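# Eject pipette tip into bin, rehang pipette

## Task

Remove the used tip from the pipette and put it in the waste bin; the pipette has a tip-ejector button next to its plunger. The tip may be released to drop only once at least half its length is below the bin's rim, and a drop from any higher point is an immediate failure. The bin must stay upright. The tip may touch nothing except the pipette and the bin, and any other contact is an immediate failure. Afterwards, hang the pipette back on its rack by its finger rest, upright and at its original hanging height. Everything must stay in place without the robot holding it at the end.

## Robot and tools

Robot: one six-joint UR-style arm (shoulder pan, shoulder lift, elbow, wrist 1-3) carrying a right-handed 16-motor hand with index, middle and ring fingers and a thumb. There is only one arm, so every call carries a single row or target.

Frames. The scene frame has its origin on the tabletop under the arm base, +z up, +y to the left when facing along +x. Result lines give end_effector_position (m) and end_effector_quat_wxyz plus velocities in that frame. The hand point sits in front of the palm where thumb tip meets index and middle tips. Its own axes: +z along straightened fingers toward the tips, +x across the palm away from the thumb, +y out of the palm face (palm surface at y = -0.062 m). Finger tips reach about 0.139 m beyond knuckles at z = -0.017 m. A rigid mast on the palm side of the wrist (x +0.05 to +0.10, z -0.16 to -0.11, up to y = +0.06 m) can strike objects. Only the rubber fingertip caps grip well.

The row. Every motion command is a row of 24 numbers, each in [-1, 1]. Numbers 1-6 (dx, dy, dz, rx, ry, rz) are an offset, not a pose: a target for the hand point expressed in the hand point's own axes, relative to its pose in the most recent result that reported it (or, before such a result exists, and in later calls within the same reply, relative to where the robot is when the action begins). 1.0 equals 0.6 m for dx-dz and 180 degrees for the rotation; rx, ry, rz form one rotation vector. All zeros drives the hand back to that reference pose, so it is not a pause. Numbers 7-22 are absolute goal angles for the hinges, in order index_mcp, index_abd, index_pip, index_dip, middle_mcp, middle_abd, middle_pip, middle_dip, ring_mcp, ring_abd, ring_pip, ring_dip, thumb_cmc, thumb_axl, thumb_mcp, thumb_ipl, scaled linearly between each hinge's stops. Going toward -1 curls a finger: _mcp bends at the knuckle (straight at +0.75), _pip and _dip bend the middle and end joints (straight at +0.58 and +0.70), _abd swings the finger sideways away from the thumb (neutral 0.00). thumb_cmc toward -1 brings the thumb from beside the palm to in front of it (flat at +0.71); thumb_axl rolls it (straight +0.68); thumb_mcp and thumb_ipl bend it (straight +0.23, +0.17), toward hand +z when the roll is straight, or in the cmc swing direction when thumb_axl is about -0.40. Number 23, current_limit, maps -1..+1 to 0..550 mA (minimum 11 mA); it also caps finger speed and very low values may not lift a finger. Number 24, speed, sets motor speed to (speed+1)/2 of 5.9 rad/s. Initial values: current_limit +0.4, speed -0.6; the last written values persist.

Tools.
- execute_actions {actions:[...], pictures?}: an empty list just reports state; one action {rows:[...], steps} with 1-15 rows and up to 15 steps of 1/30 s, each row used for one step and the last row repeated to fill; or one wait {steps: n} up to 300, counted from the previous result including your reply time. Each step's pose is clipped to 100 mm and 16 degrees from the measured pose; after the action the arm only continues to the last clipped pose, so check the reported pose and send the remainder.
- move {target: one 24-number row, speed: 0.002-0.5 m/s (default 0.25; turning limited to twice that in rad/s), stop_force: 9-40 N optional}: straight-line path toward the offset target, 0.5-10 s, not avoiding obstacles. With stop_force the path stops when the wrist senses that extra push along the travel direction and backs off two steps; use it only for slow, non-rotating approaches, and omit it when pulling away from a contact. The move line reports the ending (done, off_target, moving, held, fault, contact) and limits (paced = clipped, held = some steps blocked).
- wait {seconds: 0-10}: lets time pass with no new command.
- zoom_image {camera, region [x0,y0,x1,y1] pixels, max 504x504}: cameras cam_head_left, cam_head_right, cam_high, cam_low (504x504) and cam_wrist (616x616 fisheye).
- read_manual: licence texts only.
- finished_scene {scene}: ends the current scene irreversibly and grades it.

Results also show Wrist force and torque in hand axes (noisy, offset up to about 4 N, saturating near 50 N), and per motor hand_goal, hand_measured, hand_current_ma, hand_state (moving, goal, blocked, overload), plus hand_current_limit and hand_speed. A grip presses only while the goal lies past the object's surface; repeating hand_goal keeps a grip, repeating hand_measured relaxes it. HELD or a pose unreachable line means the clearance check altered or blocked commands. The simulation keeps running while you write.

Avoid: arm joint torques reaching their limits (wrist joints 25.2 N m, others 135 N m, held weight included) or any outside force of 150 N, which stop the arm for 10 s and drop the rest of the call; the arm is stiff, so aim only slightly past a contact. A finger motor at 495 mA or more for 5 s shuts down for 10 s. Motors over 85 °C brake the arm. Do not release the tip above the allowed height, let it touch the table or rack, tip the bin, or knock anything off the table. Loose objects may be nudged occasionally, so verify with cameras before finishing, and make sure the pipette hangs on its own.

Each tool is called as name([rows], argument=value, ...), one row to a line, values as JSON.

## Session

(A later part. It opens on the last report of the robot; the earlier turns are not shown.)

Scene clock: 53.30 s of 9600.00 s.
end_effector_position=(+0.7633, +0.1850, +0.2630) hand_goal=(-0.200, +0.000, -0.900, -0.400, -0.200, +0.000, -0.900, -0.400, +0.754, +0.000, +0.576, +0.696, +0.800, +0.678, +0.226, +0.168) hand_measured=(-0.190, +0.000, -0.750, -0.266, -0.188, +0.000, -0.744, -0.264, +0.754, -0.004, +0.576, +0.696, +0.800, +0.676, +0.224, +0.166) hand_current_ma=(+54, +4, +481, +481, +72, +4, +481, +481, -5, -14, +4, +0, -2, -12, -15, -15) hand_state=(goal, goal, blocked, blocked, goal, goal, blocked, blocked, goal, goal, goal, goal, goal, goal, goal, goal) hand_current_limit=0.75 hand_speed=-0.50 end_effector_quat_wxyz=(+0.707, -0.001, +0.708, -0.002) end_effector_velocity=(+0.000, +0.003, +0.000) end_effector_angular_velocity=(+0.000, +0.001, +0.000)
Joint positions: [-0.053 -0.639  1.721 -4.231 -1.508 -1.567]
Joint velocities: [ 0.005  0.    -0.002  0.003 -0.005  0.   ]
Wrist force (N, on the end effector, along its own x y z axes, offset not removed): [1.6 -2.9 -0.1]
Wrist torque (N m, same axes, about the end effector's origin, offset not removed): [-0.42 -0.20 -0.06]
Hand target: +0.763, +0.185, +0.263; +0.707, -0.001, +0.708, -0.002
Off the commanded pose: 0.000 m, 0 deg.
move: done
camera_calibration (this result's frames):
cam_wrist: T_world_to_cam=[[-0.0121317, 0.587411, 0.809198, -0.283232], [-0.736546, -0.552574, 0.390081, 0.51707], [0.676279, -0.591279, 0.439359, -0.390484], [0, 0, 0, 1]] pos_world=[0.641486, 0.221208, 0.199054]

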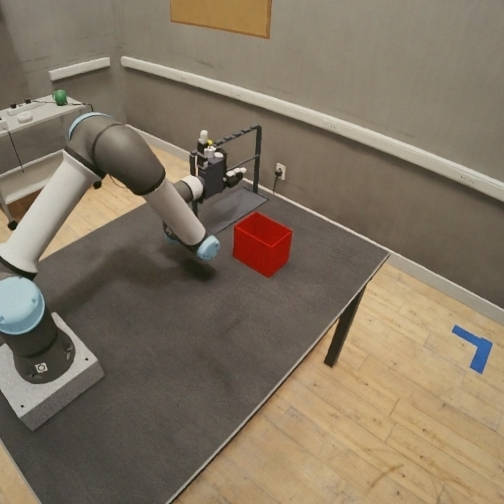

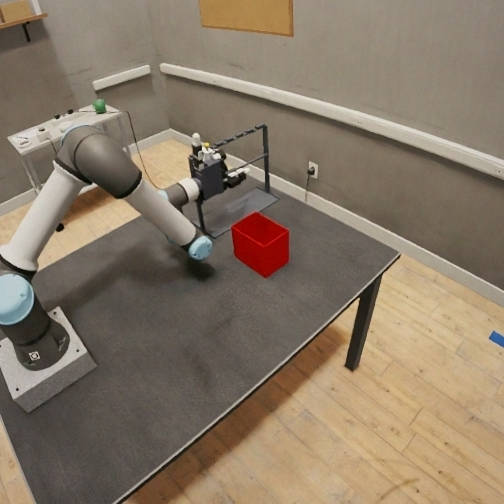

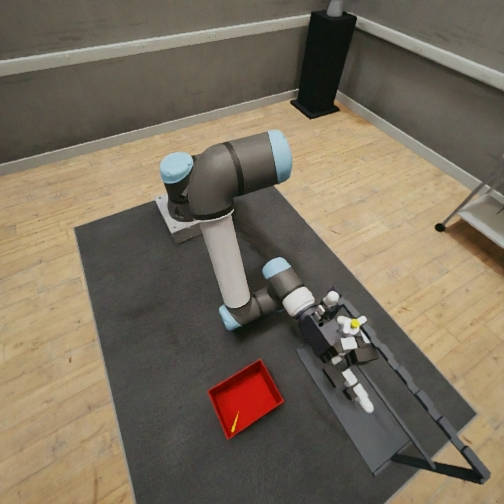

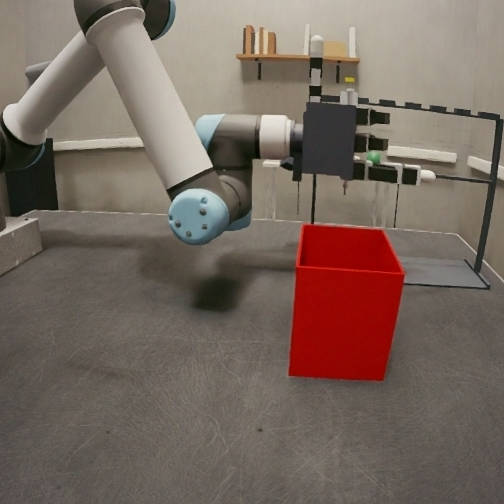

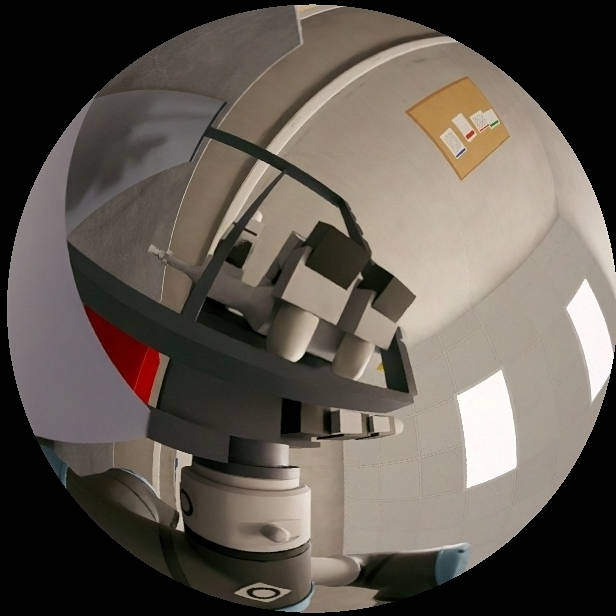

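move(target=[0,0.007,-0.005,0,0,0,-0.2,0,-0.9,-0.4,-0.2,0,-0.9,-0.4,0.754,0,0.576,0.696,0.8,0.678,0.226,0.168,0.75,-0.5], speed=0.008, stop_force=9)

move(target=[0.014,0,0,0,0,0,-0.2,0,-0.9,-0.4,-0.2,0,-0.9,-0.4,0.754,0,0.576,0.696,0.8,0.678,0.226,0.168,0.75,-0.5], speed=0.006, stop_force=9)

zoom_image(camera="cam_high", region=[300,280,400,380])

zoom_image(camera="cam_low", region=[290,40,410,160])

Scene clock: 58.67 s of 9600.00 s.
end_effector_position=(+0.7604, +0.1891, +0.2630) hand_goal=(-0.200, +0.000, -0.900, -0.400, -0.200, +0.000, -0.900, -0.400, +0.754, +0.000, +0.576, +0.696, +0.800, +0.678, +0.226, +0.168) hand_measured=(-0.190, +0.000, -0.750, -0.266, -0.188, +0.000, -0.744, -0.264, +0.754, -0.004, +0.576, +0.696, +0.800, +0.676, +0.224, +0.166) hand_current_ma=(+54, +4, +481, +481, +72, +4, +481, +481, -5, -14, +4, +0, -2, -12, -15, -15) hand_state=(goal, goal, blocked, blocked, goal, goal, blocked, blocked, goal, goal, goal, goal, goal, goal, goal, goal) hand_current_limit=0.75 hand_speed=-0.50 end_effector_quat_wxyz=(+0.707, -0.001, +0.708, -0.002) end_effector_velocity=(-0.001, +0.001, +0.000) end_effector_angular_velocity=(+0.000, -0.001, -0.000)
Joint positions: [-0.046 -0.642  1.728 -4.235 -1.515 -1.567]
Joint velocities: [ 0.002 -0.001  0.002 -0.003 -0.003  0.   ]
Wrist force (N, on the end effector, along its own x y z axes, offset not removed): [1.5 -0.5 -0.8]
Wrist torque (N m, same axes, about the end effector's origin, offset not removed): [-0.08 -0.15 0.10]
Hand target: +0.760, +0.189, +0.263; +0.707, -0.001, +0.708, -0.002
Off the commanded pose: 0.000 m, 0 deg.
After step 90, 1.53 s passed at rest.
move: done
camera_calibration (this result's frames):
cam_wrist: T_world_to_cam=[[-0.0121291, 0.5874, 0.809206, -0.285646], [-0.736539, -0.552584, 0.390079, 0.517187], [0.676286, -0.59128, 0.439345, -0.386135], [0, 0, 0, 1]] pos_world=[0.638602, 0.225263, 0.199049]

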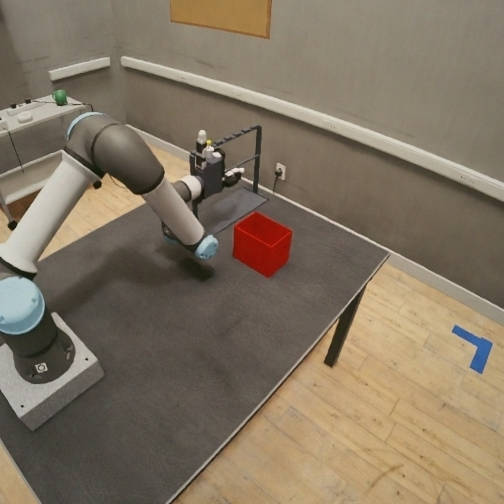

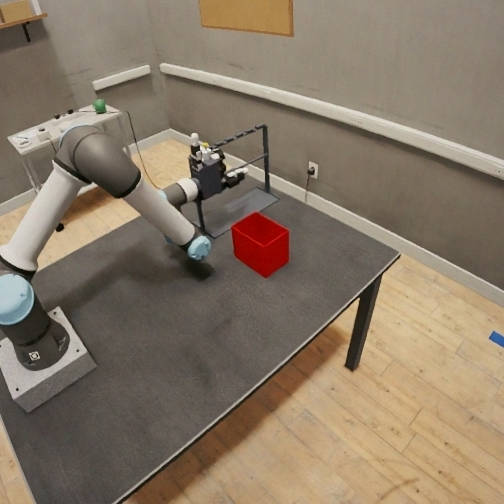

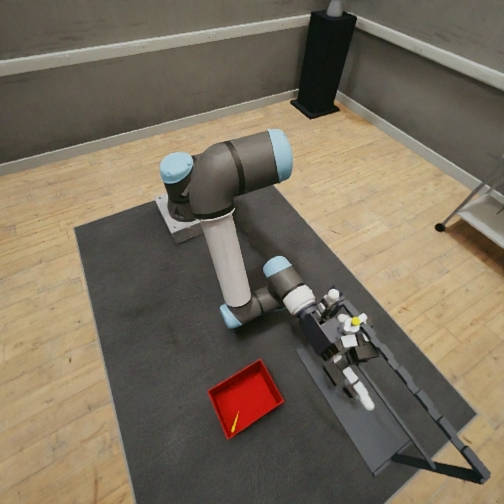

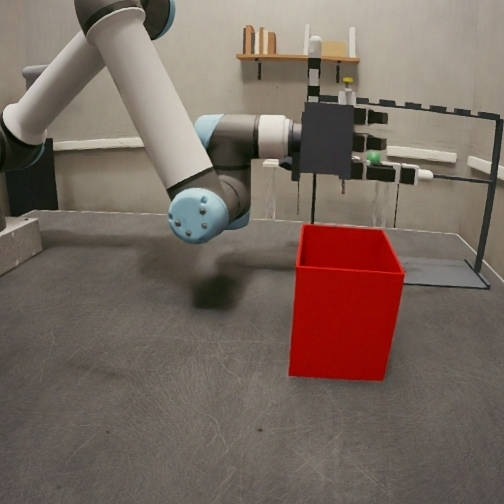

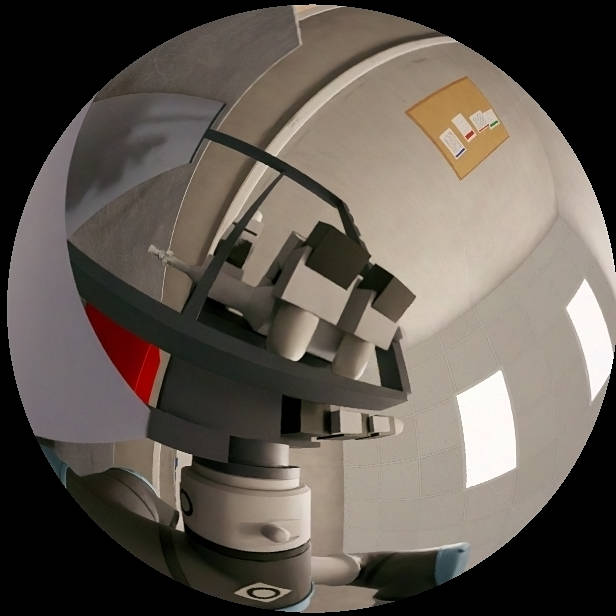

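Scene clock: 60.30 s of 9600.00 s.
end_effector_position=(+0.7604, +0.1891, +0.2547) hand_goal=(-0.200, +0.000, -0.900, -0.400, -0.200, +0.000, -0.900, -0.400, +0.754, +0.000, +0.576, +0.696, +0.800, +0.678, +0.226, +0.168) hand_measured=(-0.190, +0.000, -0.750, -0.266, -0.188, +0.000, -0.744, -0.264, +0.754, -0.004, +0.576, +0.696, +0.800, +0.676, +0.224, +0.166) hand_current_ma=(+54, +4, +481, +481, +72, +4, +481, +481, -5, -14, +4, +0, -2, -12, -15, -15) hand_state=(goal, goal, blocked, blocked, goal, goal, blocked, blocked, goal, goal, goal, goal, goal, goal, goal, goal) hand_current_limit=0.75 hand_speed=-0.50 end_effector_quat_wxyz=(+0.707, -0.001, +0.708, -0.002) end_effector_velocity=(-0.000, -0.000, -0.001) end_effector_angular_velocity=(+0.000, -0.001, +0.000)
Joint positions: [-0.046 -0.624  1.723 -4.248 -1.516 -1.567]
Joint velocities: [-0.     0.003 -0.001 -0.003  0.     0.   ]
Wrist force (N, on the end effector, along its own x y z axes, offset not removed): [-0.8 -0.3 -2.4]
Wrist torque (N m, same axes, about the end effector's origin, offset not removed): [0.00 0.21 -0.12]
Hand target: +0.760, +0.189, +0.255; +0.707, -0.001, +0.708, -0.002
Off the commanded pose: 0.000 m, 0 deg.
move: done
camera_calibration (this result's frames):
cam_wrist: T_world_to_cam=[[-0.0121494, 0.587401, 0.809205, -0.278939], [-0.73651, -0.552617, 0.390086, 0.520373], [0.676317, -0.591248, 0.439341, -0.382511], [0, 0, 0, 1]] pos_world=[0.638569, 0.225257, 0.190781]

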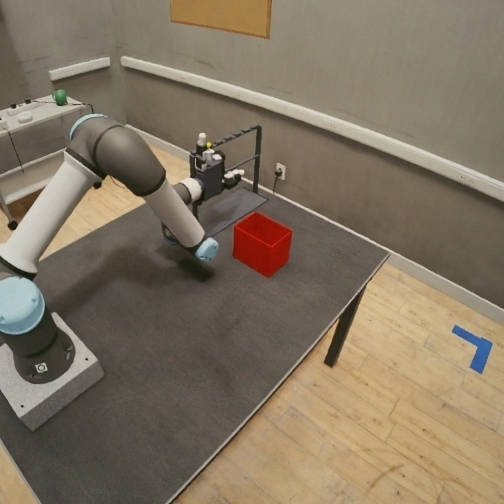

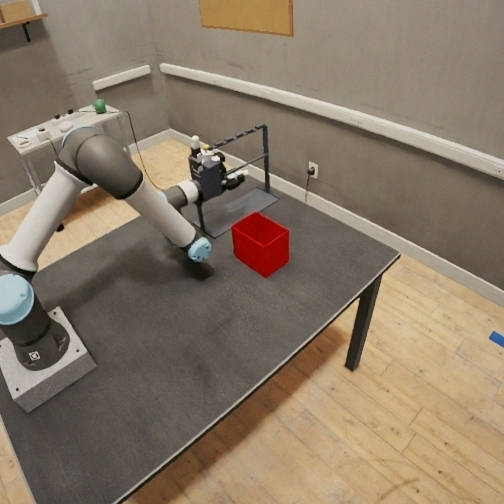

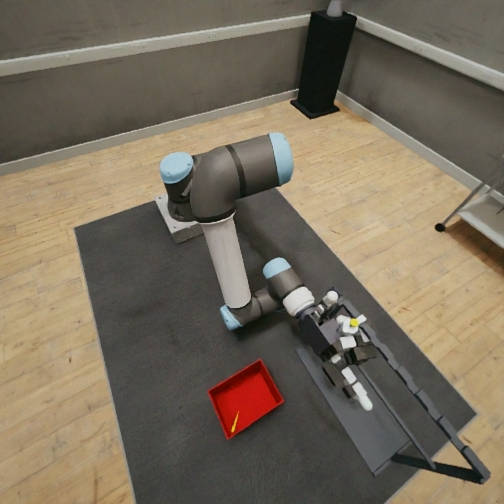

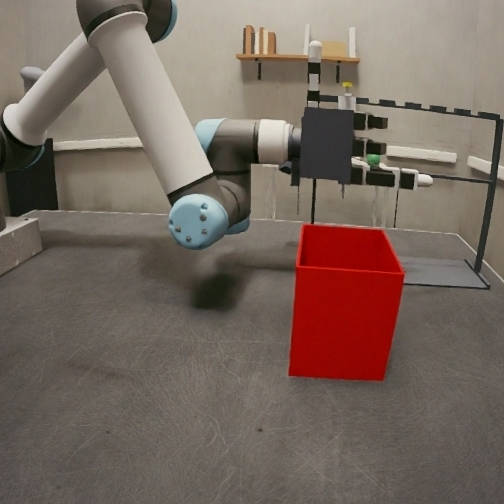

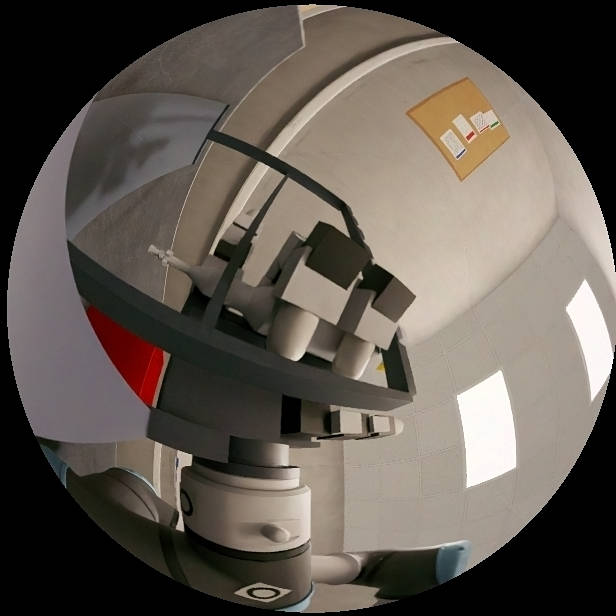

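Region (300, 280, 400, 380) of cam_high's 504x504 image, scaled by 5.040, with more detail than that image has.

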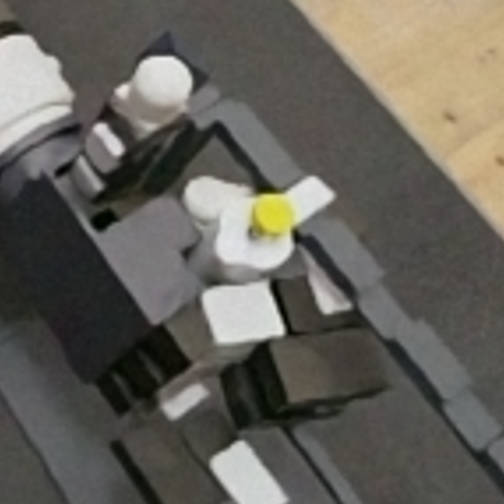

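Region (290, 40, 410, 160) of cam_low's 504x504 image, scaled by 4.200, with more detail than that image has.

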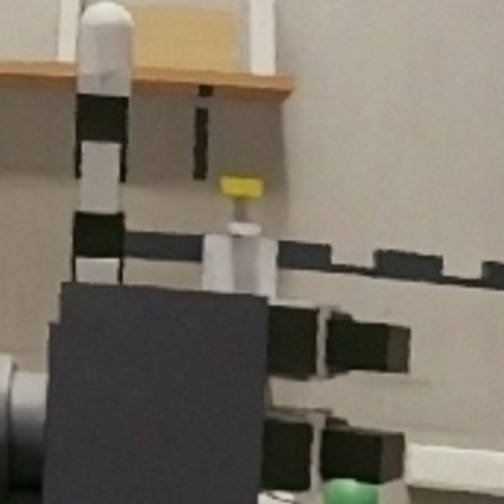

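move(target=[0,0,0,0,0,0,-0.15,0,-0.6,-0.15,-0.15,0,-0.6,-0.15,0.754,0,0.576,0.696,0.8,0.678,0.226,0.168,0.75,-0.85])

zoom_image(camera="cam_high", region=[300,280,400,380])

Scene clock: 63.53 s of 9600.00 s.
end_effector_position=(+0.7604, +0.1890, +0.2547) hand_goal=(-0.150, +0.000, -0.600, -0.150, -0.150, +0.000, -0.600, -0.150, +0.754, +0.000, +0.576, +0.696, +0.800, +0.678, +0.226, +0.168) hand_measured=(-0.152, +0.000, -0.602, -0.152, -0.152, +0.000, -0.602, -0.152, +0.754, -0.004, +0.576, +0.696, +0.800, +0.676, +0.224, +0.166) hand_current_ma=(-13, +3, -14, -14, -11, +3, -14, -14, -5, -14, +4, +0, -2, -12, -14, -15) hand_state=(goal, goal, goal, goal, goal, goal, goal, goal, goal, goal, goal, goal, goal, goal, goal, goal) hand_current_limit=0.75 hand_speed=-0.85 end_effector_quat_wxyz=(+0.707, -0.001, +0.708, -0.002) end_effector_velocity=(+0.000, -0.001, +0.000) end_effector_angular_velocity=(+0.000, -0.001, -0.001)
Joint positions: [-0.046 -0.624  1.723 -4.248 -1.516 -1.567]
Joint velocities: [-0.001 -0.    -0.    -0.    -0.     0.   ]
Wrist force (N, on the end effector, along its own x y z axes, offset not removed): [0.9 -2.2 -1.5]
Wrist torque (N m, same axes, about the end effector's origin, offset not removed): [-0.24 -0.11 -0.22]
Hand target: +0.760, +0.189, +0.255; +0.707, -0.001, +0.708, -0.002
Off the commanded pose: 0.000 m, 0 deg.
move: done
camera_calibration (this result's frames):
cam_wrist: T_world_to_cam=[[-0.0121487, 0.587403, 0.809203, -0.278923], [-0.736548, -0.552582, 0.390063, 0.520415], [0.676276, -0.591278, 0.439364, -0.382503], [0, 0, 0, 1]] pos_world=[0.6386, 0.225247, 0.190768]

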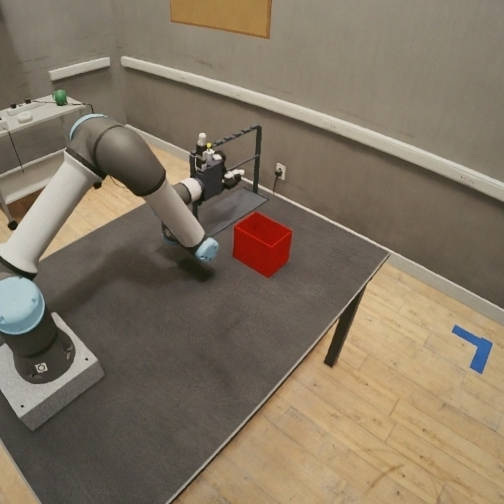

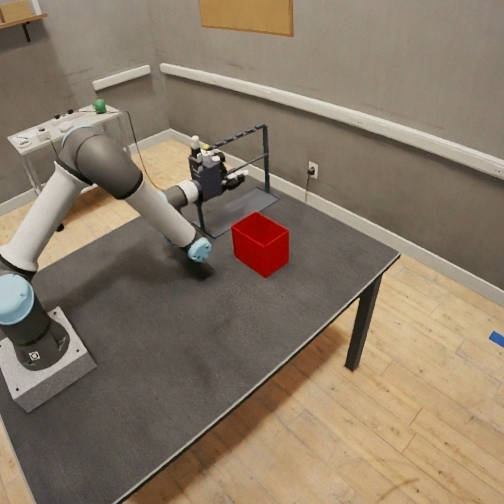

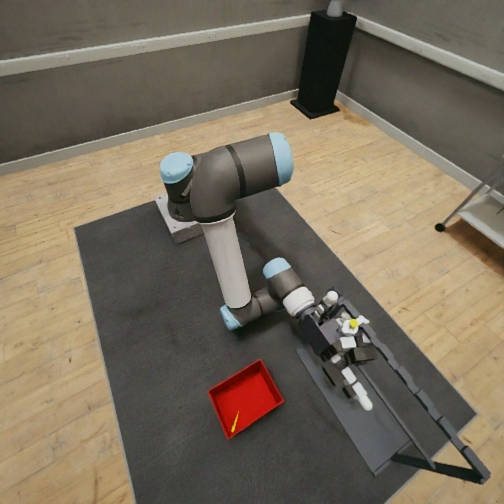

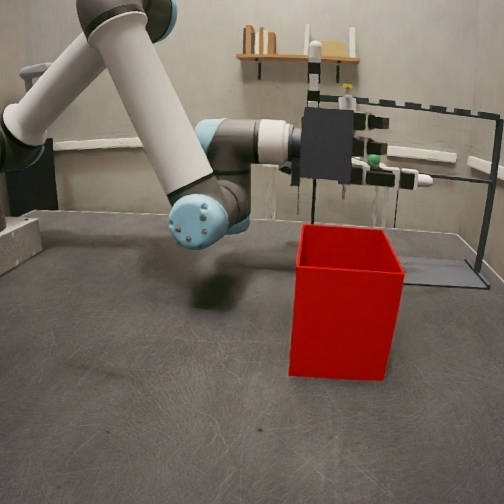

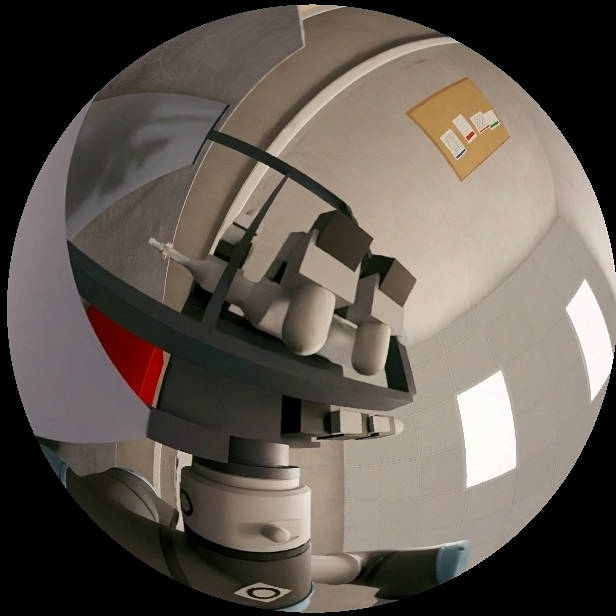

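Region (300, 280, 400, 380) of cam_high's 504x504 image, scaled by 5.040, with more detail than that image has.

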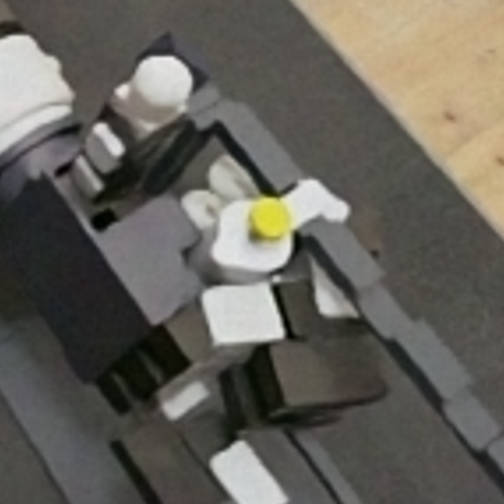

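move(target=[0,0,0,0,0,0,0.1,0,0.3,0.5,0.1,0,0.3,0.5,0.754,0,0.576,0.696,0.8,0.678,0.226,0.168,0.75,-0.6])

move(target=[0,-0.12,0,0,0,0,0.754,0,0.576,0.696,0.754,0,0.576,0.696,0.754,0,0.576,0.696,0.8,0.678,0.226,0.168,0.75,-0.6], speed=0.05)

Scene clock: 66.90 s of 9600.00 s.
end_effector_position=(+0.7604, +0.1891, +0.2547) hand_goal=(+0.100, +0.000, +0.300, +0.500, +0.100, +0.000, +0.300, +0.500, +0.754, +0.000, +0.576, +0.696, +0.800, +0.678, +0.226, +0.168) hand_measured=(+0.098, -0.002, +0.298, +0.498, +0.098, -0.002, +0.298, +0.498, +0.754, -0.004, +0.576, +0.696, +0.800, +0.676, +0.224, +0.166) hand_current_ma=(-12, -11, -14, -14, -12, -12, -14, -14, -5, -14, +4, +0, -2, -12, -14, -15) hand_state=(goal, goal, goal, goal, goal, goal, goal, goal, goal, goal, goal, goal, goal, goal, goal, goal) hand_current_limit=0.75 hand_speed=-0.60 end_effector_quat_wxyz=(+0.707, -0.001, +0.708, -0.002) end_effector_velocity=(-0.000, -0.000, -0.000) end_effector_angular_velocity=(-0.000, +0.000, -0.000)
Joint positions: [-0.046 -0.624  1.723 -4.248 -1.516 -1.567]
Joint velocities: [-0.     0.     0.    -0.001  0.    -0.   ]
Wrist force (N, on the end effector, along its own x y z axes, offset not removed): [-0.8 -0.6 -1.9]
Wrist torque (N m, same axes, about the end effector's origin, offset not removed): [0.02 0.23 -0.20]
Hand target: +0.760, +0.189, +0.255; +0.707, -0.001, +0.708, -0.002
Off the commanded pose: 0.000 m, 0 deg.
move: done
camera_calibration (this result's frames):
cam_wrist: T_world_to_cam=[[-0.0121437, 0.587401, 0.809205, -0.27894], [-0.736514, -0.552611, 0.390087, 0.520372], [0.676313, -0.591254, 0.43934, -0.38251], [0, 0, 0, 1]] pos_world=[0.638571, 0.225252, 0.190781]

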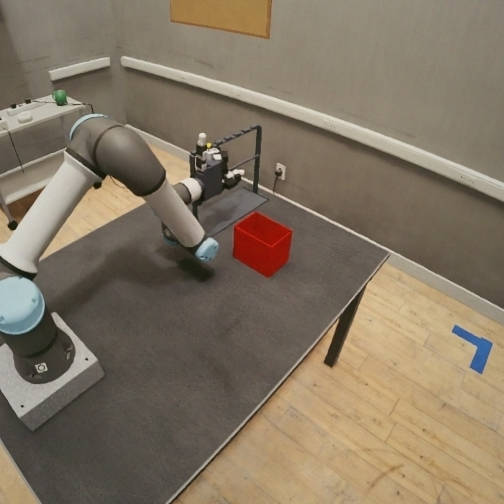

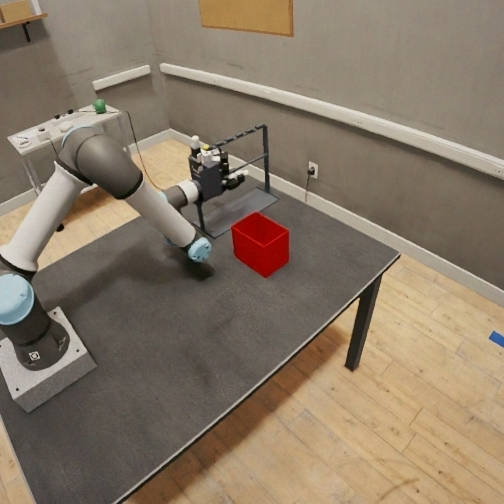

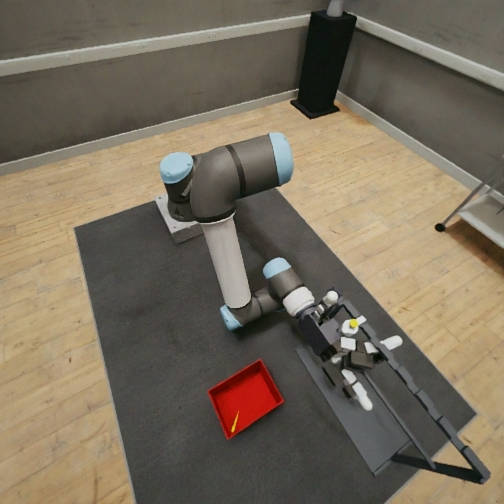

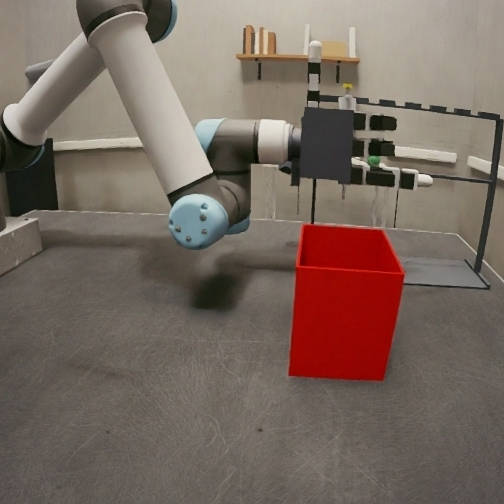

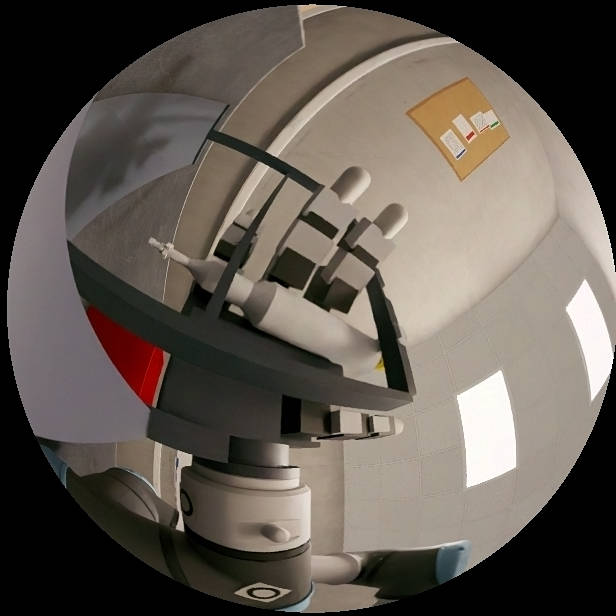

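Scene clock: 68.73 s of 9600.00 s.
end_effector_position=(+0.7604, +0.1173, +0.2548) hand_goal=(+0.754, +0.000, +0.576, +0.696, +0.754, +0.000, +0.576, +0.696, +0.754, +0.000, +0.576, +0.696, +0.800, +0.678, +0.226, +0.168) hand_measured=(+0.752, -0.002, +0.574, +0.694, +0.752, -0.002, +0.574, +0.694, +0.754, -0.004, +0.576, +0.696, +0.800, +0.676, +0.224, +0.166) hand_current_ma=(-12, -12, -12, -14, -13, -13, -12, -14, -5, -14, +4, +0, -2, -12, -14, -15) hand_state=(goal, goal, goal, goal, goal, goal, goal, goal, goal, goal, goal, goal, goal, goal, goal, goal) hand_current_limit=0.75 hand_speed=-0.60 end_effector_quat_wxyz=(+0.707, -0.001, +0.708, -0.002) end_effector_velocity=(-0.000, -0.003, -0.000) end_effector_angular_velocity=(+0.000, -0.000, -0.001)
Joint positions: [-0.183 -0.633  1.752 -4.268 -1.378 -1.567]
Joint velocities: [-0.006  0.     0.001 -0.002  0.005  0.   ]
Wrist force (N, on the end effector, along its own x y z axes, offset not removed): [-1.4 -1.6 -0.1]
Wrist torque (N m, same axes, about the end effector's origin, offset not removed): [-0.33 0.27 -0.24]
Hand target: +0.760, +0.117, +0.255; +0.707, -0.001, +0.708, -0.002
Off the commanded pose: 0.000 m, 0 deg.
move: done
camera_calibration (this result's frames):
cam_wrist: T_world_to_cam=[[-0.0121098, 0.587594, 0.809065, -0.236863], [-0.736514, -0.552504, 0.39024, 0.480599], [0.676314, -0.591162, 0.439462, -0.425045], [0, 0, 0, 1]] pos_world=[0.638564, 0.153443, 0.19088]

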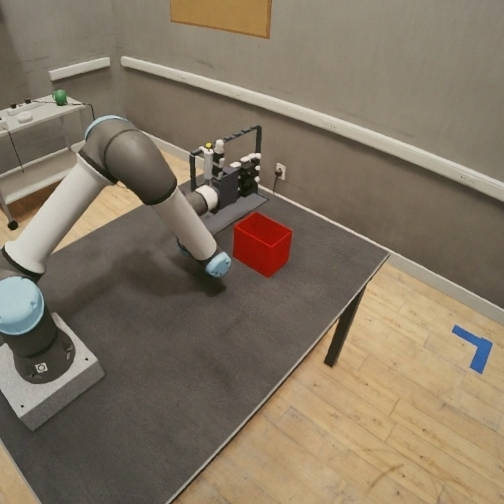

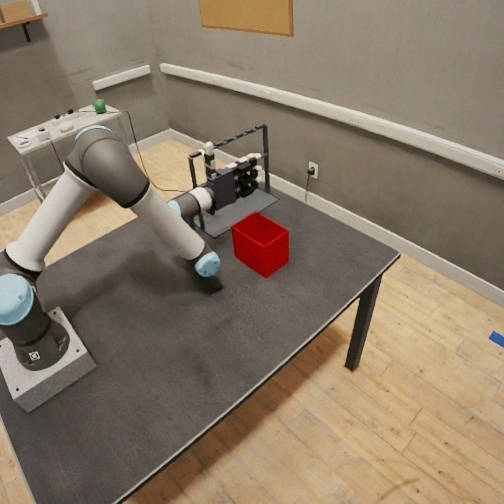

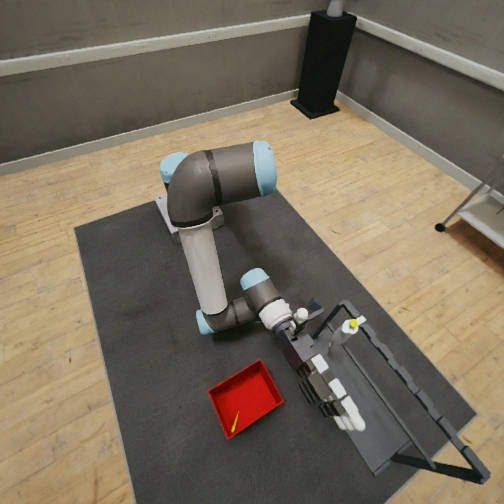

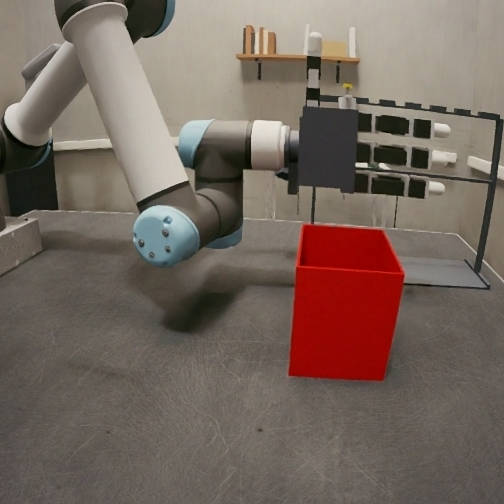

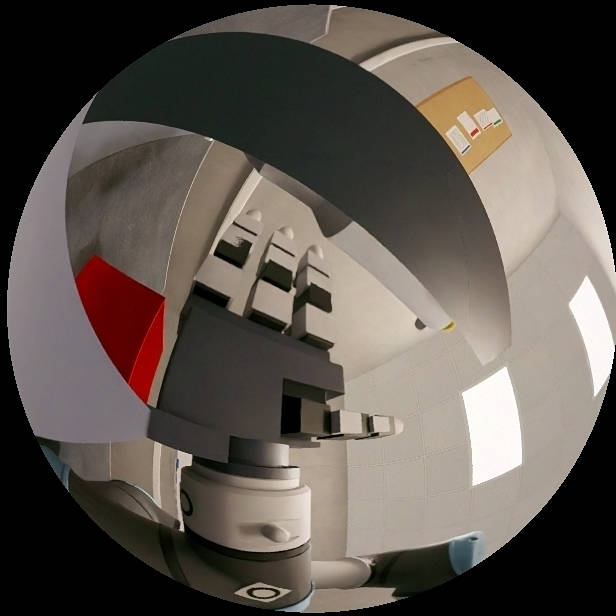

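finished_scene(scene=2)

The scene is finished: the task was done.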